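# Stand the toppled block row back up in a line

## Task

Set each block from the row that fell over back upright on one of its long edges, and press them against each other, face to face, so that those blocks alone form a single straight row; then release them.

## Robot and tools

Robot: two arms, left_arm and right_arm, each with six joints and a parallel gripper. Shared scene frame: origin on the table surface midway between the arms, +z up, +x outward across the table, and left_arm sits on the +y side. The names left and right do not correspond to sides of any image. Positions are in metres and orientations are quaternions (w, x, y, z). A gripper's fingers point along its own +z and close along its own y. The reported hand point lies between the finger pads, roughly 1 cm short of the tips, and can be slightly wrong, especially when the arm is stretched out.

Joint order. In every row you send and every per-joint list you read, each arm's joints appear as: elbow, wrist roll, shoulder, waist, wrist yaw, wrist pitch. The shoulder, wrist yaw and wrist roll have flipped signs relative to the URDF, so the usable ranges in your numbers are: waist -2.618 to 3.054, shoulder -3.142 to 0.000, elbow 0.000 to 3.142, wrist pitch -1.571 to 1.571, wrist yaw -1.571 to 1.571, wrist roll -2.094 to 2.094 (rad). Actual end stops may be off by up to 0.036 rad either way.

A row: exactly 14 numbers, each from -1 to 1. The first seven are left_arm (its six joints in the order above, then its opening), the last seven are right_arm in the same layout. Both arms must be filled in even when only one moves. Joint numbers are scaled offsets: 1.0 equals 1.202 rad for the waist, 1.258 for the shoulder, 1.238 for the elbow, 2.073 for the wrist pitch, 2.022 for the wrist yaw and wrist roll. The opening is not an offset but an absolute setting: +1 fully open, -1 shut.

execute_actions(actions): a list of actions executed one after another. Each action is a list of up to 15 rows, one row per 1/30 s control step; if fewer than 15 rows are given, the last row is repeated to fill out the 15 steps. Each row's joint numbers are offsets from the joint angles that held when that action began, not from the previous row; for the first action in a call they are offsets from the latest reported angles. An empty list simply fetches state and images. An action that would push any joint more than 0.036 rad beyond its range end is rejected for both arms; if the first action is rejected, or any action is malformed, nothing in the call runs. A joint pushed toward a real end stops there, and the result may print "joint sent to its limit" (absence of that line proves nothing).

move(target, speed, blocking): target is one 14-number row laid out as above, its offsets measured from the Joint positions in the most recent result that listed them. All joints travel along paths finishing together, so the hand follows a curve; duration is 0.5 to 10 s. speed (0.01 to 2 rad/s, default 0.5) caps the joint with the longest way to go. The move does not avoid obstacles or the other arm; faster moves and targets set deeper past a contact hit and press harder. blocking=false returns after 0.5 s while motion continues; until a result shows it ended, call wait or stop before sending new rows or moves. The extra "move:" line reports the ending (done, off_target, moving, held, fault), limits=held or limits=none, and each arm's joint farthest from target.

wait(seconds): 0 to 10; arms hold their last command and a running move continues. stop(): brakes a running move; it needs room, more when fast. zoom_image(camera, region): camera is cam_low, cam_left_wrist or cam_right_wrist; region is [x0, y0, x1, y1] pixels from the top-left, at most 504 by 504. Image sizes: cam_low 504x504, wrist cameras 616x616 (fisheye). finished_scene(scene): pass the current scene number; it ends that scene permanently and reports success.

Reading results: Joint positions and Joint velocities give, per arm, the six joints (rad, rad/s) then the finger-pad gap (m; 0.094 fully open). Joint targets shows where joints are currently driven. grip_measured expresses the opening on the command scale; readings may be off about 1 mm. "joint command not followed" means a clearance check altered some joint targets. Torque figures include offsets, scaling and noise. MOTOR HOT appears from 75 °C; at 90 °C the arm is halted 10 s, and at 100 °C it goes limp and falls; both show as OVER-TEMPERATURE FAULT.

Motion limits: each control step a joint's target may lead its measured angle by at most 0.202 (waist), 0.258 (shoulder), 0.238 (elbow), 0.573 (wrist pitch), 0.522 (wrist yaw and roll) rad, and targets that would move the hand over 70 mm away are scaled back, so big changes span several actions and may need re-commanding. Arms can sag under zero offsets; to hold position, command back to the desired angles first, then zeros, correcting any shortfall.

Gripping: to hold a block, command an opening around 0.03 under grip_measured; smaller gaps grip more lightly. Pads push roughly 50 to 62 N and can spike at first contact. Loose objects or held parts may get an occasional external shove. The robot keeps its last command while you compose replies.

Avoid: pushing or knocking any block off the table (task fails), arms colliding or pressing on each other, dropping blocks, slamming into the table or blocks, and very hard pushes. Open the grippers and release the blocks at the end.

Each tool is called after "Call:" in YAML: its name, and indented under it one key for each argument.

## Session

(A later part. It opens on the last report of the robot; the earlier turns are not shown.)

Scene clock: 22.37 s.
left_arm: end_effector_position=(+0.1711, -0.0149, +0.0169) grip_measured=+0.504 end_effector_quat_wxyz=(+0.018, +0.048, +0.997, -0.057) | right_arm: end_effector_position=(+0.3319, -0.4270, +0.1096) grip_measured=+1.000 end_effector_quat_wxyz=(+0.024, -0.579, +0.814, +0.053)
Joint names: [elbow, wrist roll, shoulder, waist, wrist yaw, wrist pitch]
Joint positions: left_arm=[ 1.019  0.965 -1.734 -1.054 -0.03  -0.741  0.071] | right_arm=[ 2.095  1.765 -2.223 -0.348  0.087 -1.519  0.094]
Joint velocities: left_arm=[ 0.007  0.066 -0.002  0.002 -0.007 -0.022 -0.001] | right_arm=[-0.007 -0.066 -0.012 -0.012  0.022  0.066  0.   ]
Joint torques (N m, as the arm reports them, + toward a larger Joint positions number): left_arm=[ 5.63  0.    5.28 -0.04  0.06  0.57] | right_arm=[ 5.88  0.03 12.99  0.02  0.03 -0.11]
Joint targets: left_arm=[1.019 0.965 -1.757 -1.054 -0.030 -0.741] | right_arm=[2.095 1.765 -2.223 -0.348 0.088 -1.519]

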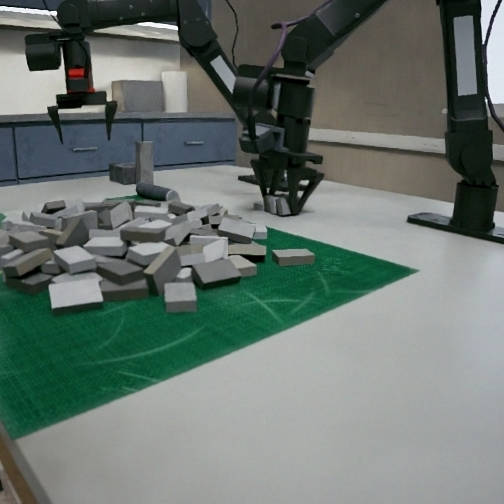

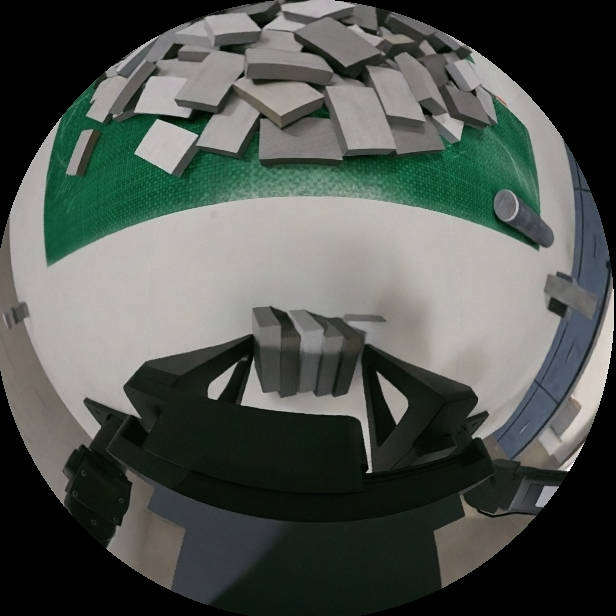

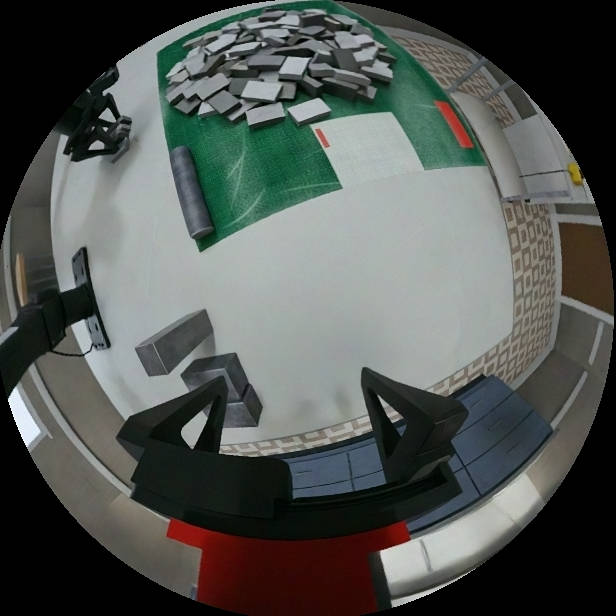

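Call:
execute_actions:
  actions:
    - [[0,0,-0.018,0,0,0,0.4,0,0,0,0,0,0,1]]
    - [[0,0,-0.01,0,0,0,0.3,0,0,0,0,0,0,1]]
    - [[0,0,0,0,0,0,0.2,0,0,0,0,0,0,1]]
    - [[0,0,0,0,0,0,0.11,0,0,0,0,0,0,1]]
    - [[0,0,0,0,0,0,0.4,0,0,0,0,0,0,1]]

Call:
move:
  target: [0.11,0,0.06,0,0,-0.09,0.4,0,0,0,0,0,0,1]
  speed: 0.2

Scene clock: 25.27 s.
left_arm: end_effector_position=(+0.1712, -0.0137, +0.0181) grip_measured=+0.397 end_effector_quat_wxyz=(+0.019, +0.048, +0.997, -0.055) | right_arm: end_effector_position=(+0.3316, -0.4275, +0.1096) grip_measured=+1.000 end_effector_quat_wxyz=(+0.022, -0.579, +0.814, +0.052)
Joint names: [elbow, wrist roll, shoulder, waist, wrist yaw, wrist pitch]
Joint positions: left_arm=[ 1.019  0.965 -1.73  -1.054 -0.026 -0.746  0.066] | right_arm=[ 2.095  1.765 -2.223 -0.348  0.083 -1.519  0.094]
Joint velocities: left_arm=[-0.012 -0.022 -0.002 -0.002  0.051 -0.022 -0.001] | right_arm=[ 0.002 -0.022  0.027  0.007  0.095 -0.007  0.   ]
Joint torques (N m, as the arm reports them, + toward a larger Joint positions number): left_arm=[ 5.65  0.03  6.89 -0.14  0.02  0.54] | right_arm=[ 5.72  0.03 13.26 -0.12  0.07 -0.15]
Joint targets: left_arm=[1.019 0.965 -1.730 -1.054 -0.026 -0.747] | right_arm=[2.095 1.765 -2.223 -0.348 0.084 -1.519]

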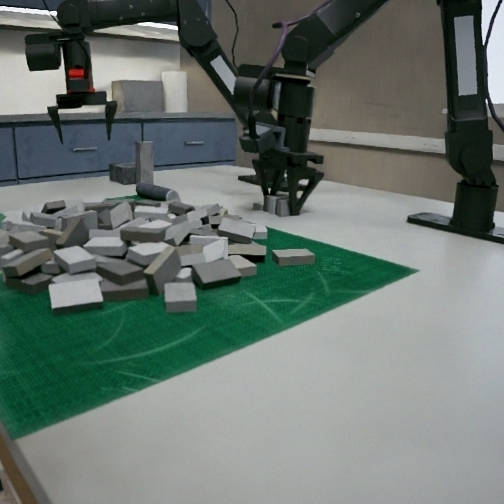

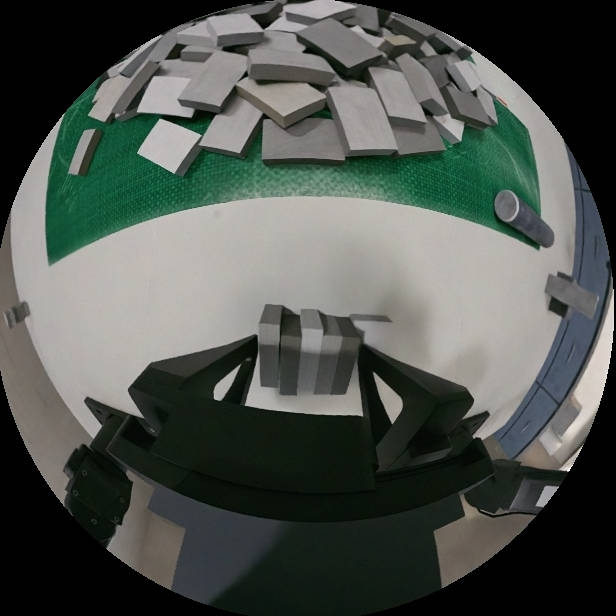

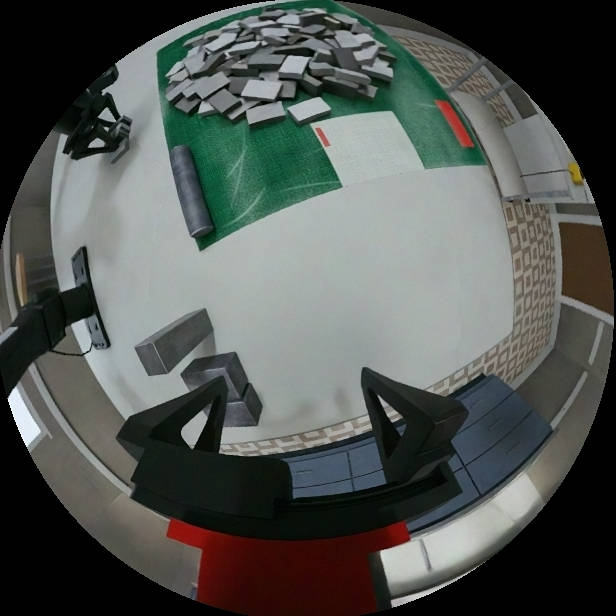

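Scene clock: 26.83 s.
left_arm: end_effector_position=(+0.1720, -0.0152, +0.0614) grip_measured=+0.397 end_effector_quat_wxyz=(+0.020, +0.048, +0.997, -0.057) | right_arm: end_effector_position=(+0.3315, -0.4277, +0.1095) grip_measured=+1.000 end_effector_quat_wxyz=(+0.022, -0.579, +0.814, +0.052)
Joint names: [elbow, wrist roll, shoulder, waist, wrist yaw, wrist pitch]
Joint positions: left_arm=[ 1.133  0.965 -1.668 -1.054 -0.026 -0.917  0.066] | right_arm=[ 2.095  1.765 -2.223 -0.348  0.082 -1.519  0.094]
Joint velocities: left_arm=[-0.002  0.022  0.002  0.007  0.066 -0.022  0.001] | right_arm=[ 0.007  0.037  0.002  0.002 -0.007 -0.022  0.   ]
Joint torques (N m, as the arm reports them, + toward a larger Joint positions number): left_arm=[ 7.67  0.01  7.78 -0.04  0.05  0.46] | right_arm=[ 5.86  0.07 13.06 -0.09  0.04 -0.13]
Joint targets: left_arm=[1.155 0.965 -1.654 -1.054 -0.026 -0.933] | right_arm=[2.095 1.765 -2.223 -0.348 0.083 -1.519]
move: off_target (left_arm); limits=none; left_arm: farthest joint: the elbow, 0.022 radians from its target (0.136 radians at the start); right_arm: farthest joint: the wrist yaw, 0.001 radians from its target (0.000 radians at the start)

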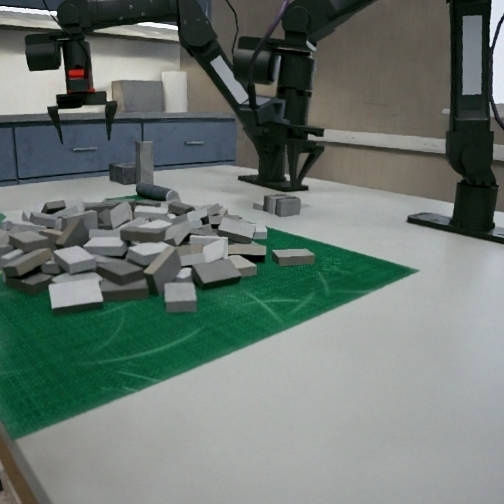

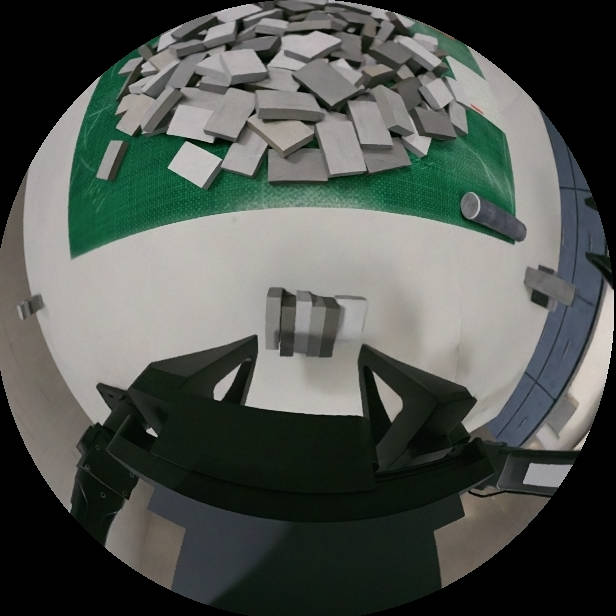

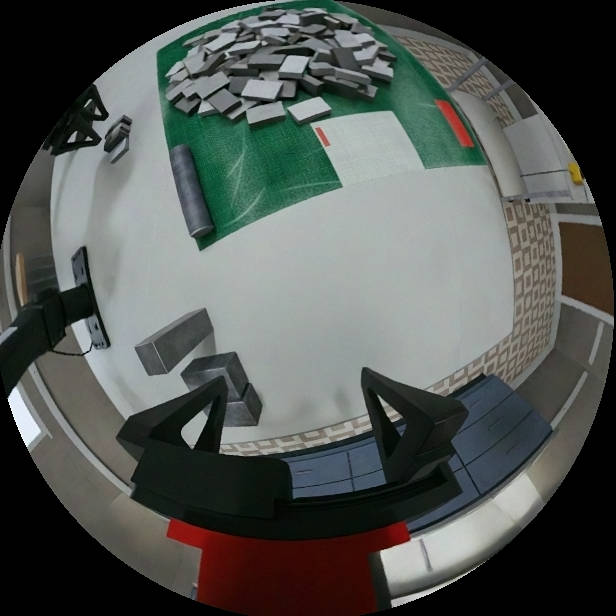

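Call:
move:
  target: [0.505,-0.709,-0.402,-0.134,0.085,-0.239,0.4,0,0,0,0,0,0,1]
  speed: 0.8

Call:
move:
  target: [-0.064,0,-0.04,0,0,0.056,0.4,0,0,0,0,0,0,1]
  speed: 0.12

Scene clock: 30.03 s.
left_arm: end_effector_position=(+0.1675, -0.0568, +0.0516) grip_measured=+0.398 end_effector_quat_wxyz=(-0.098, +0.739, +0.657, +0.111) | right_arm: end_effector_position=(+0.3314, -0.4278, +0.1095) grip_measured=+1.000 end_effector_quat_wxyz=(+0.021, -0.579, +0.814, +0.052)
Joint names: [elbow, wrist roll, shoulder, waist, wrist yaw, wrist pitch]
Joint positions: left_arm=[ 1.734 -0.46  -2.164 -1.205  0.135 -1.405  0.066] | right_arm=[ 2.095  1.765 -2.223 -0.348  0.082 -1.519  0.094]
Joint velocities: left_arm=[ 0.007  0.007  0.007 -0.007  0.066 -0.066  0.001] | right_arm=[-0.007 -0.037  0.002 -0.012  0.037  0.007  0.   ]
Joint torques (N m, as the arm reports them, + toward a larger Joint positions number): left_arm=[ 7.21 -0.1   9.98 -0.95  0.26 -0.2 ] | right_arm=[ 5.88  0.01 12.91  0.14  0.05 -0.12]
Joint targets: left_arm=[1.759 -0.469 -2.174 -1.215 0.146 -1.413] | right_arm=[2.095 1.765 -2.223 -0.348 0.082 -1.519]
move: off_target (left_arm); limits=none; left_arm: farthest joint: the elbow, 0.024 radians from its target (0.625 radians at the start); right_arm: farthest joint: the waist, 0.000 radians from its target (0.000 radians at the start)

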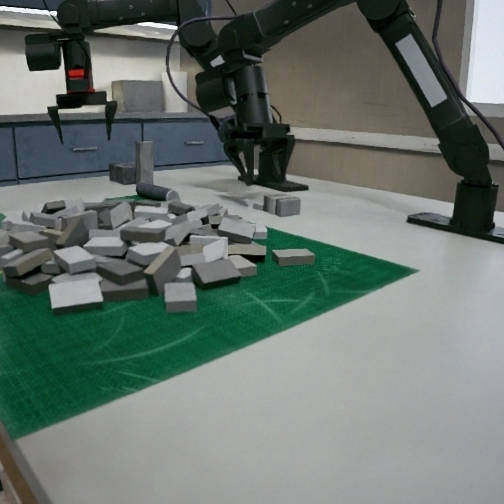

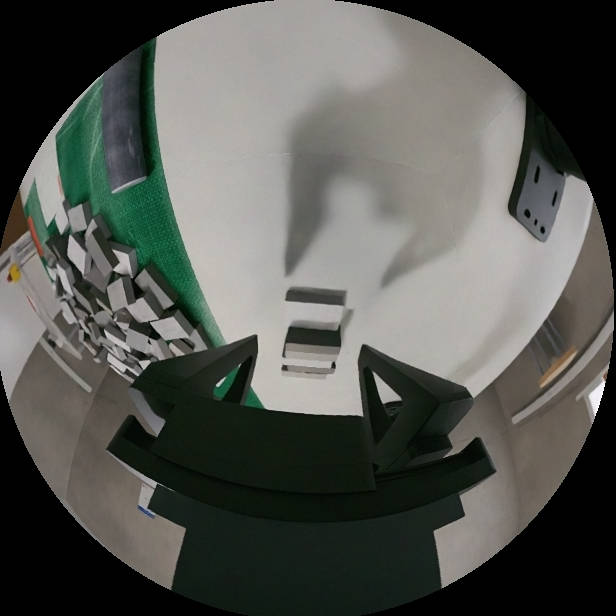

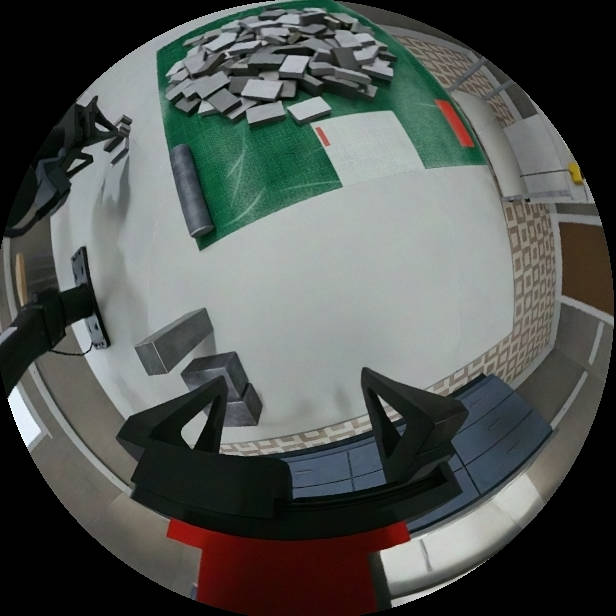

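Scene clock: 31.53 s.
left_arm: end_effector_position=(+0.1684, -0.0593, +0.0204) grip_measured=+0.398 end_effector_quat_wxyz=(-0.097, +0.739, +0.657, +0.110) | right_arm: end_effector_position=(+0.3314, -0.4279, +0.1095) grip_measured=+1.000 end_effector_quat_wxyz=(+0.021, -0.579, +0.814, +0.051)
Joint names: [elbow, wrist roll, shoulder, waist, wrist yaw, wrist pitch]
Joint positions: left_arm=[ 1.671 -0.46  -2.204 -1.205  0.135 -1.301  0.066] | right_arm=[ 2.095  1.765 -2.223 -0.348  0.081 -1.519  0.094]
Joint velocities: left_arm=[ 0.007  0.022 -0.002  0.002  0.007  0.007 -0.   ] | right_arm=[-0.007 -0.007 -0.017 -0.007  0.007  0.007  0.   ]
Joint torques (N m, as the arm reports them, + toward a larger Joint positions number): left_arm=[ 3.92 -0.02 10.26 -0.13  0.11  0.  ] | right_arm=[ 5.8   0.03 13.01  0.13  0.05 -0.13]
Joint targets: left_arm=[1.654 -0.460 -2.214 -1.205 0.135 -1.289] | right_arm=[2.095 1.765 -2.223 -0.348 0.082 -1.519]
move: done; limits=none; left_arm: farthest joint: the elbow, 0.016 radians from its target (0.079 radians at the start); right_arm: farthest joint: the wrist yaw, 0.001 radians from its target (0.000 radians at the start)

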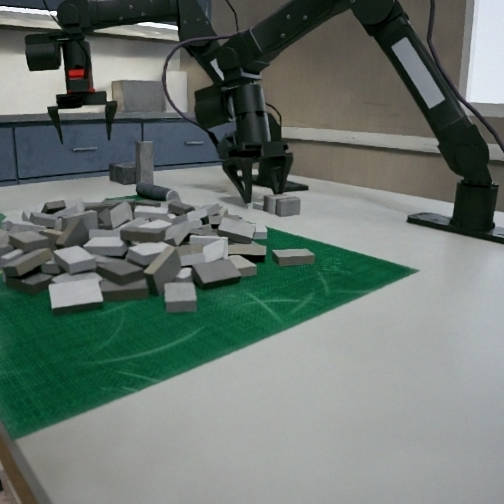

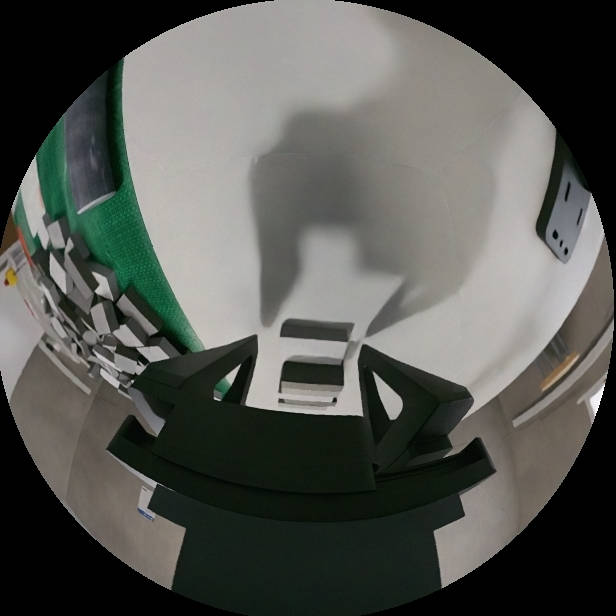

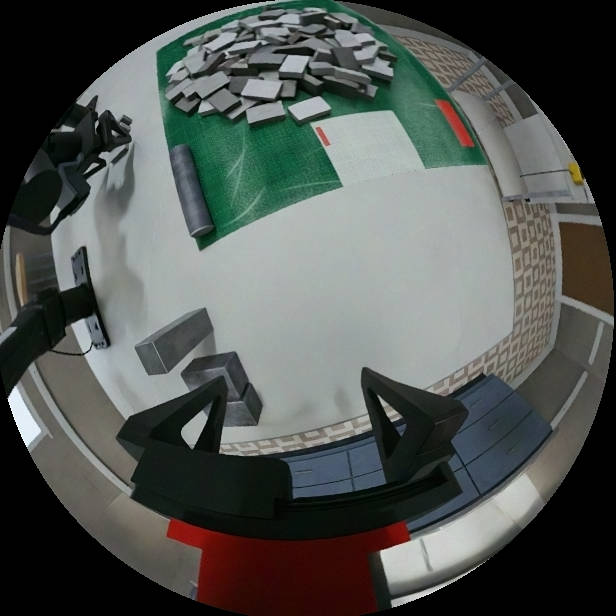

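Call:
execute_actions:
  actions:
    - [[0,0,-0.027,-0.02,0,0,0.4,0,0,0,0,0,0,1]]
    - [[0,0,0,0,0,0,-0.1,0,0,0,0,0,0,1]]
    - [[0,0,0,0,0,0,-0.2,0,0,0,0,0,0,1]]

Call:
move:
  target: [0,0,0.13,0,0,0.02,-0.2,0,0,0,0,0,0,1]
  speed: 0.2

Scene clock: 33.27 s.
left_arm: end_effector_position=(+0.1629, -0.0589, +0.0115) grip_measured=-0.134 end_effector_quat_wxyz=(-0.109, +0.743, +0.650, +0.116) | right_arm: end_effector_position=(+0.3312, -0.4282, +0.1095) grip_measured=+1.000 end_effector_quat_wxyz=(+0.020, -0.579, +0.814, +0.051)
Joint names: [elbow, wrist roll, shoulder, waist, wrist yaw, wrist pitch]
Joint positions: left_arm=[ 1.671 -0.46  -2.231 -1.219  0.136 -1.301  0.041] | right_arm=[ 2.095  1.765 -2.223 -0.348  0.079 -1.519  0.094]
Joint velocities: left_arm=[-0.017 -0.066  0.002 -0.012  0.007 -0.007 -0.   ] | right_arm=[-0.002 -0.007 -0.012 -0.002  0.066  0.037  0.   ]
Joint torques (N m, as the arm reports them, + toward a larger Joint positions number): left_arm=[ 5.23 -0.02 10.98 -0.03  0.13 -0.14] | right_arm=[ 5.76  0.01 13.08 -0.03  0.02 -0.16]
Joint targets: left_arm=[1.671 -0.460 -2.231 -1.219 0.136 -1.301] | right_arm=[2.095 1.765 -2.223 -0.348 0.080 -1.519]

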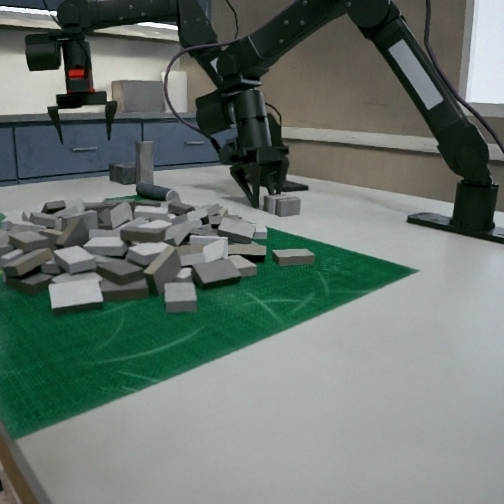

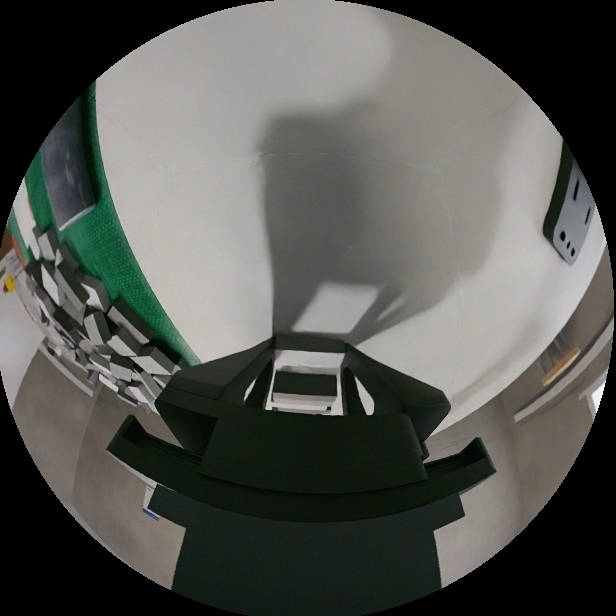

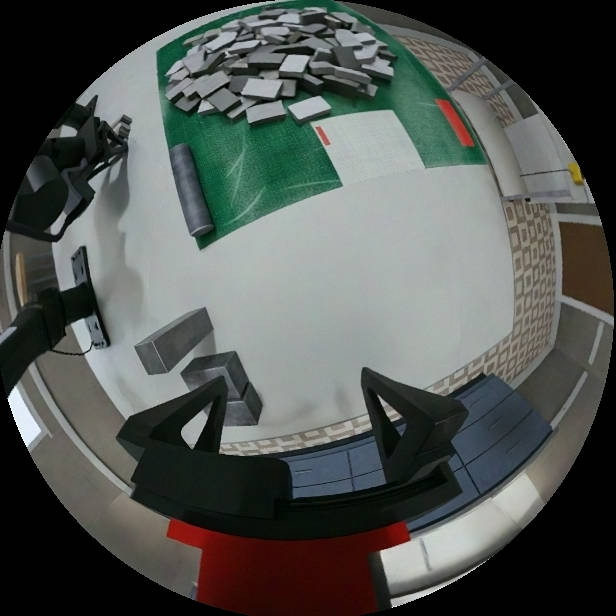

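Scene clock: 34.47 s.
left_arm: end_effector_position=(+0.1699, -0.0782, +0.0612) grip_measured=-0.134 end_effector_quat_wxyz=(-0.024, +0.746, +0.660, +0.083) | right_arm: end_effector_position=(+0.3311, -0.4283, +0.1095) grip_measured=+1.000 end_effector_quat_wxyz=(+0.020, -0.579, +0.814, +0.051)
Joint names: [elbow, wrist roll, shoulder, waist, wrist yaw, wrist pitch]
Joint positions: left_arm=[ 1.671 -0.46  -2.081 -1.219  0.136 -1.267  0.041] | right_arm=[ 2.095  1.765 -2.223 -0.348  0.078 -1.519  0.094]
Joint velocities: left_arm=[-0.017 -0.066 -0.012 -0.002 -0.051 -0.066 -0.001] | right_arm=[ 0.007  0.007  0.007  0.027 -0.051  0.066  0.   ]
Joint torques (N m, as the arm reports them, + toward a larger Joint positions number): left_arm=[ 5.67  0.02 11.48 -0.08  0.12  0.23] | right_arm=[ 5.95  0.02 13.   -0.05  0.07 -0.11]
Joint targets: left_arm=[1.671 -0.460 -2.067 -1.219 0.136 -1.260] | right_arm=[2.095 1.765 -2.223 -0.348 0.079 -1.519]
move: done; limits=none; left_arm: farthest joint: the shoulder, 0.013 radians from its target (0.163 radians at the start); right_arm: farthest joint: the wrist yaw, 0.001 radians from its target (0.000 radians at the start)

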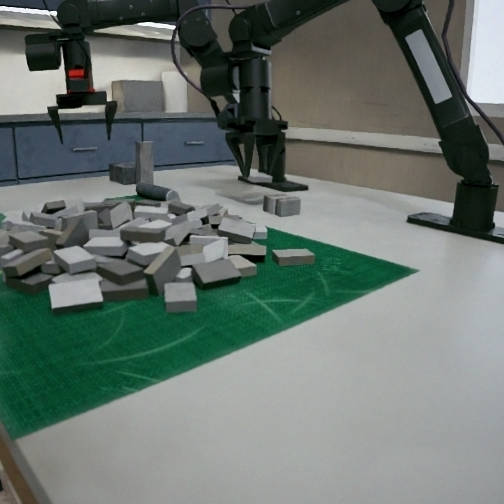

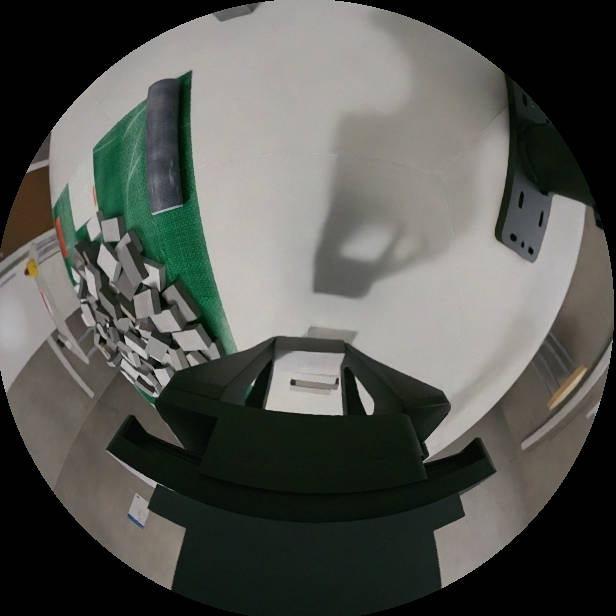

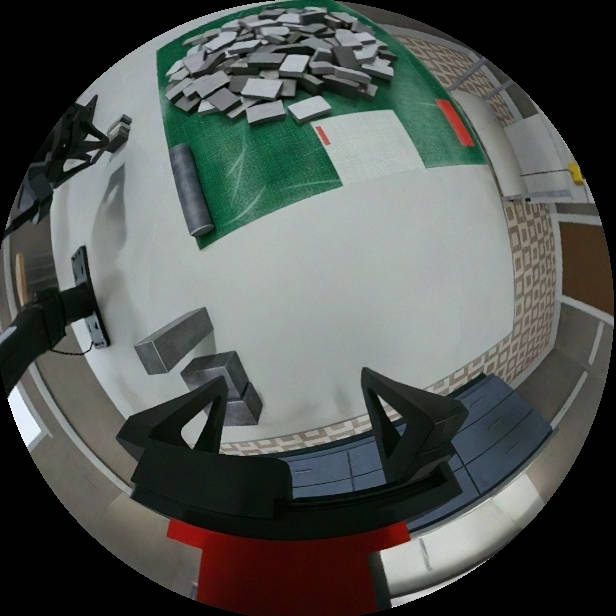

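Replay the earlier placing sequence (waist −1.40).

Call:
move:
  target: [-0.528,0.231,0.479,-0.16,-0.072,0.517,-0.2,0,0,0,0,0,0,1]
  speed: 0.7

Call:
move:
  target: [-0.57,0,-0.1,0,0,0.54,-0.2,0,0,0,0,0,0,1]
  speed: 0.7

Call:
move:
  target: [0,0,-0.24,0,0,0.15,-0.2,0,0,0,0,0,0,1]
  speed: 0.25

Call:
execute_actions:
  actions:
    - [[0,0,-0.017,0,0,0,-0.2,0,0,0,0,0,0,1]]
    - [[0,0,0,0,0,0,-0.09,0,0,0,0,0,0,1]]
    - [[0,0,0,0,0,0,0.3,0,0,0,0,0,0,1]]

Scene clock: 37.50 s.
left_arm: end_effector_position=(+0.0935, -0.1715, +0.1697) grip_measured=-0.134 end_effector_quat_wxyz=(+0.330, +0.584, +0.688, -0.279) | right_arm: end_effector_position=(+0.3311, -0.4284, +0.1095) grip_measured=+1.000 end_effector_quat_wxyz=(+0.019, -0.579, +0.814, +0.051)
Joint names: [elbow, wrist roll, shoulder, waist, wrist yaw, wrist pitch]
Joint positions: left_arm=[ 1.032 -0.001 -1.497 -1.401  0.    -0.213  0.041] | right_arm=[ 2.095  1.765 -2.223 -0.348  0.077 -1.519  0.094]
Joint velocities: left_arm=[ 0.012  0.007 -0.002 -0.002 -0.066 -0.095  0.001] | right_arm=[-0.017 -0.066  0.012 -0.022  0.022 -0.007  0.   ]
Joint torques (N m, as the arm reports them, + toward a larger Joint positions number): left_arm=[ 5.98  0.08  7.6  -1.02 -0.08  1.72] | right_arm=[ 5.97  0.01 12.96 -0.02  0.07 -0.12]
Joint targets: left_arm=[1.018 0.007 -1.478 -1.411 -0.010 -0.196] | right_arm=[2.095 1.765 -2.223 -0.348 0.078 -1.519]
move: done; limits=none; left_arm: farthest joint: the shoulder, 0.019 radians from its target (0.602 radians at the start); right_arm: farthest joint: the wrist yaw, 0.001 radians from its target (0.000 radians at the start)

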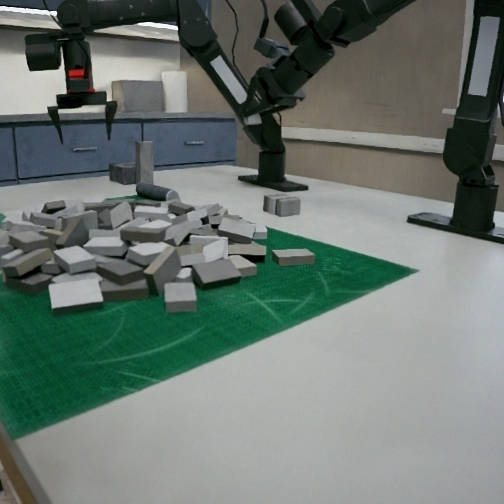

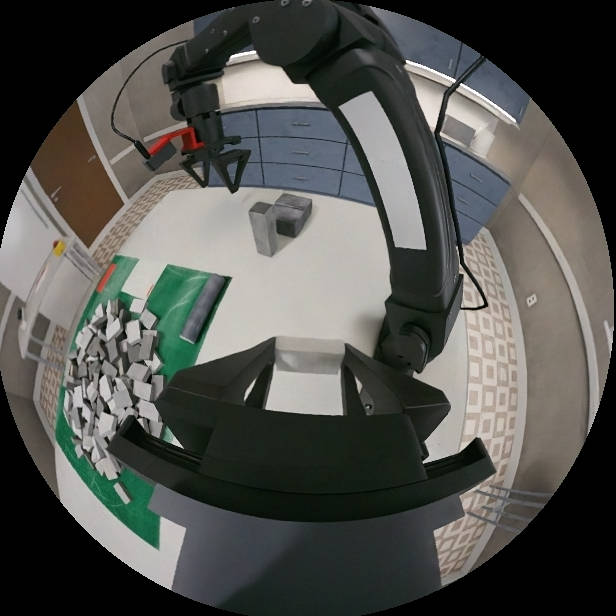

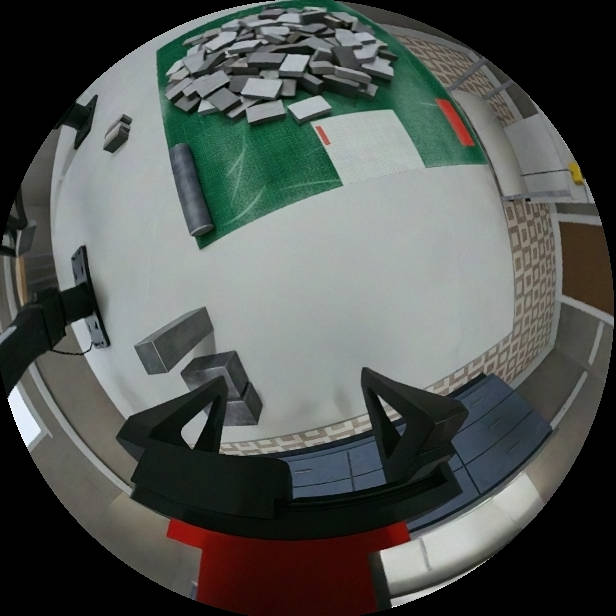

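Scene clock: 39.93 s.
left_arm: end_effector_position=(+0.0852, -0.1216, +0.0695) grip_measured=-0.134 end_effector_quat_wxyz=(+0.424, +0.538, +0.634, -0.359) | right_arm: end_effector_position=(+0.3310, -0.4285, +0.1095) grip_measured=+1.000 end_effector_quat_wxyz=(+0.019, -0.579, +0.814, +0.051)
Joint names: [elbow, wrist roll, shoulder, waist, wrist yaw, wrist pitch]
Joint positions: left_arm=[ 0.337 -0.001 -1.617 -1.401  0.     0.887  0.041] | right_arm=[ 2.095  1.765 -2.223 -0.348  0.077 -1.519  0.094]
Joint velocities: left_arm=[-0.007 -0.007  0.007  0.007 -0.022  0.081 -0.001] | right_arm=[-0.007  0.037  0.012 -0.007 -0.022  0.007  0.   ]
Joint torques (N m, as the arm reports them, + toward a larger Joint positions number): left_arm=[3.89 0.01 4.62 0.02 0.07 1.96] | right_arm=[ 5.66  0.04 13.14  0.28  0.08 -0.11]
Joint targets: left_arm=[0.326 -0.002 -1.623 -1.401 0.000 0.906] | right_arm=[2.095 1.765 -2.223 -0.348 0.077 -1.519]
move: done; limits=none; left_arm: farthest joint: the wrist pitch, 0.019 radians from its target (1.119 radians at the start); right_arm: farthest joint: the waist, 0.000 radians from its target (0.000 radians at the start)

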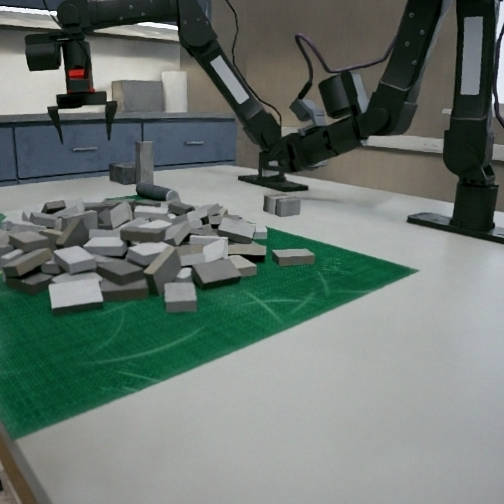

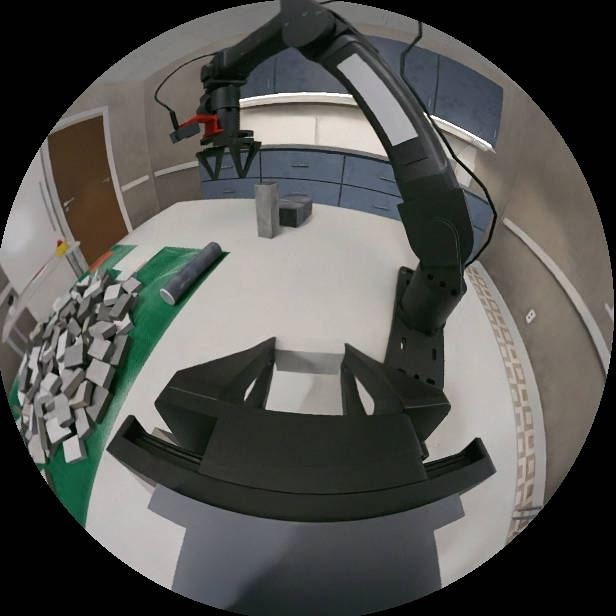

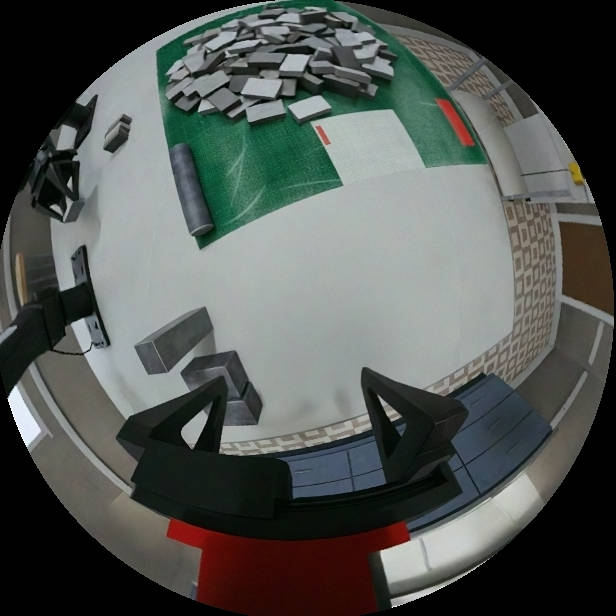

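Scene clock: 41.80 s.
left_arm: end_effector_position=(+0.0864, -0.1289, +0.0273) grip_measured=-0.134 end_effector_quat_wxyz=(+0.424, +0.538, +0.634, -0.359) | right_arm: end_effector_position=(+0.3310, -0.4286, +0.1095) grip_measured=+1.000 end_effector_quat_wxyz=(+0.019, -0.579, +0.814, +0.051)
Joint names: [elbow, wrist roll, shoulder, waist, wrist yaw, wrist pitch]
Joint positions: left_arm=[ 0.337 -0.001 -1.909 -1.401  0.     1.179  0.041] | right_arm=[ 2.095  1.765 -2.223 -0.348  0.076 -1.519  0.094]
Joint velocities: left_arm=[-0.002  0.11   0.017 -0.007 -0.051 -0.022 -0.001] | right_arm=[-0.022  0.007  0.012  0.012  0.051 -0.095  0.   ]
Joint torques (N m, as the arm reports them, + toward a larger Joint positions number): left_arm=[ 3.13 -0.01  5.57 -0.13  0.03  1.96] | right_arm=[ 5.87  0.02 13.18  0.24  0.05 -0.13]
Joint targets: left_arm=[0.337 -0.001 -1.919 -1.401 0.000 1.198] | right_arm=[2.095 1.765 -2.223 -0.348 0.077 -1.519]
move: done; limits=none; left_arm: farthest joint: the wrist pitch, 0.019 radians from its target (0.311 radians at the start); right_arm: farthest joint: the wrist yaw, 0.001 radians from its target (0.000 radians at the start)

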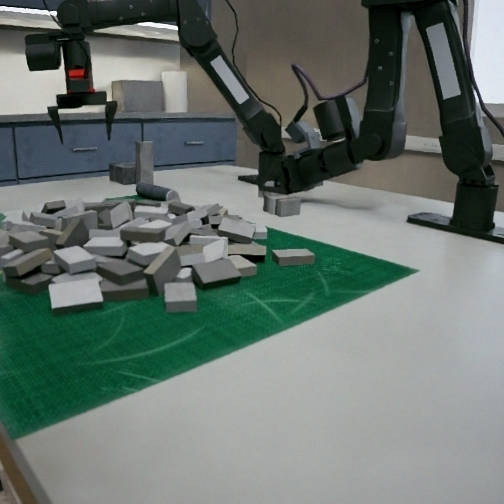

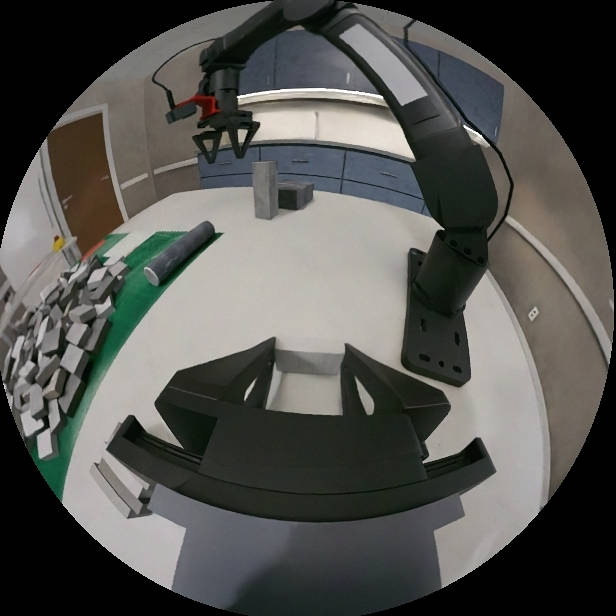

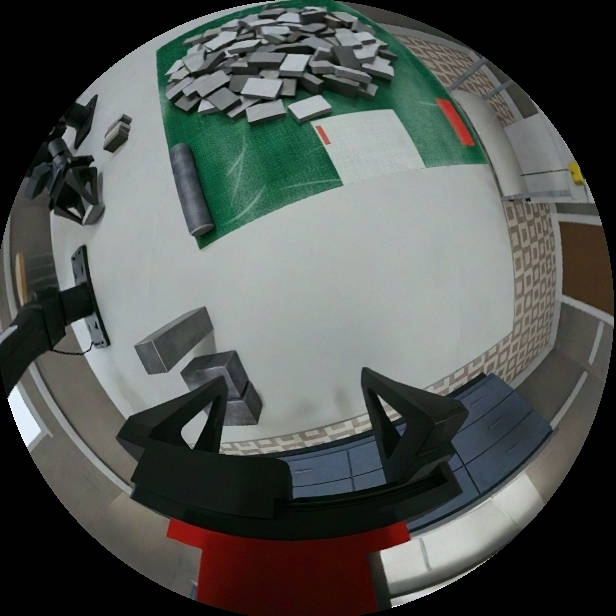

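Scene clock: 43.30 s.
left_arm: end_effector_position=(+0.0863, -0.1284, +0.0247) grip_measured=+0.297 end_effector_quat_wxyz=(+0.422, +0.539, +0.635, -0.357) | right_arm: end_effector_position=(+0.3308, -0.4289, +0.1094) grip_measured=+1.000 end_effector_quat_wxyz=(+0.018, -0.579, +0.814, +0.050)
Joint names: [elbow, wrist roll, shoulder, waist, wrist yaw, wrist pitch]
Joint positions: left_arm=[ 0.337 -0.001 -1.918 -1.401  0.     1.182  0.061] | right_arm=[ 2.095  1.765 -2.223 -0.348  0.074 -1.519  0.094]
Joint velocities: left_arm=[-0.002 -0.051  0.002 -0.002  0.007  0.022 -0.002] | right_arm=[-0.012  0.022  0.022 -0.007  0.037  0.037  0.   ]
Joint torques (N m, as the arm reports them, + toward a larger Joint positions number): left_arm=[ 3.12  0.    6.29 -0.05  0.05  1.8 ] | right_arm=[ 5.77  0.01 13.19 -0.05  0.06 -0.14]
Joint targets: left_arm=[0.337 -0.001 -1.918 -1.401 0.000 1.181] | right_arm=[2.095 1.765 -2.223 -0.348 0.075 -1.519]

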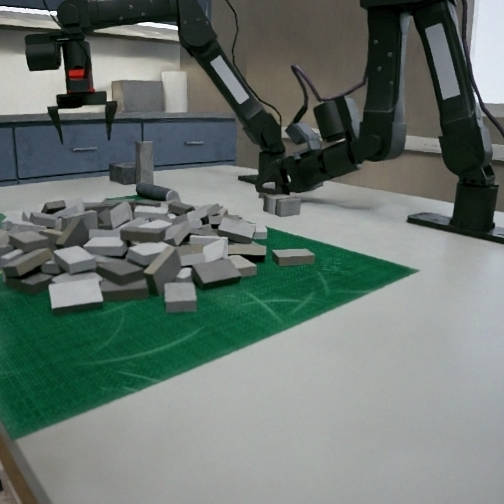

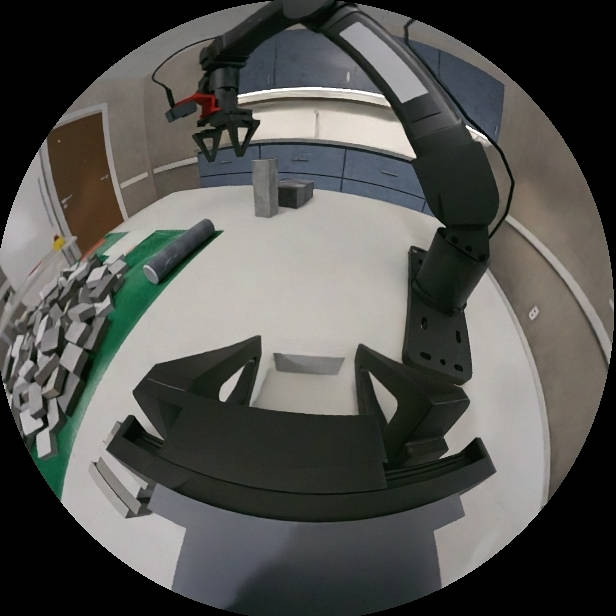

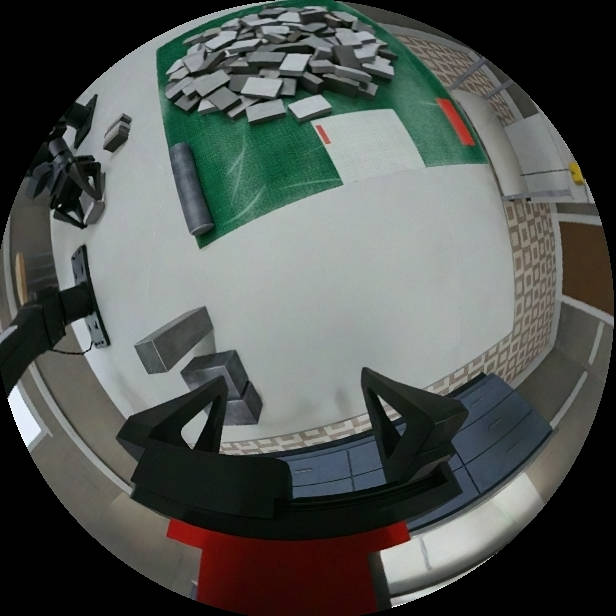

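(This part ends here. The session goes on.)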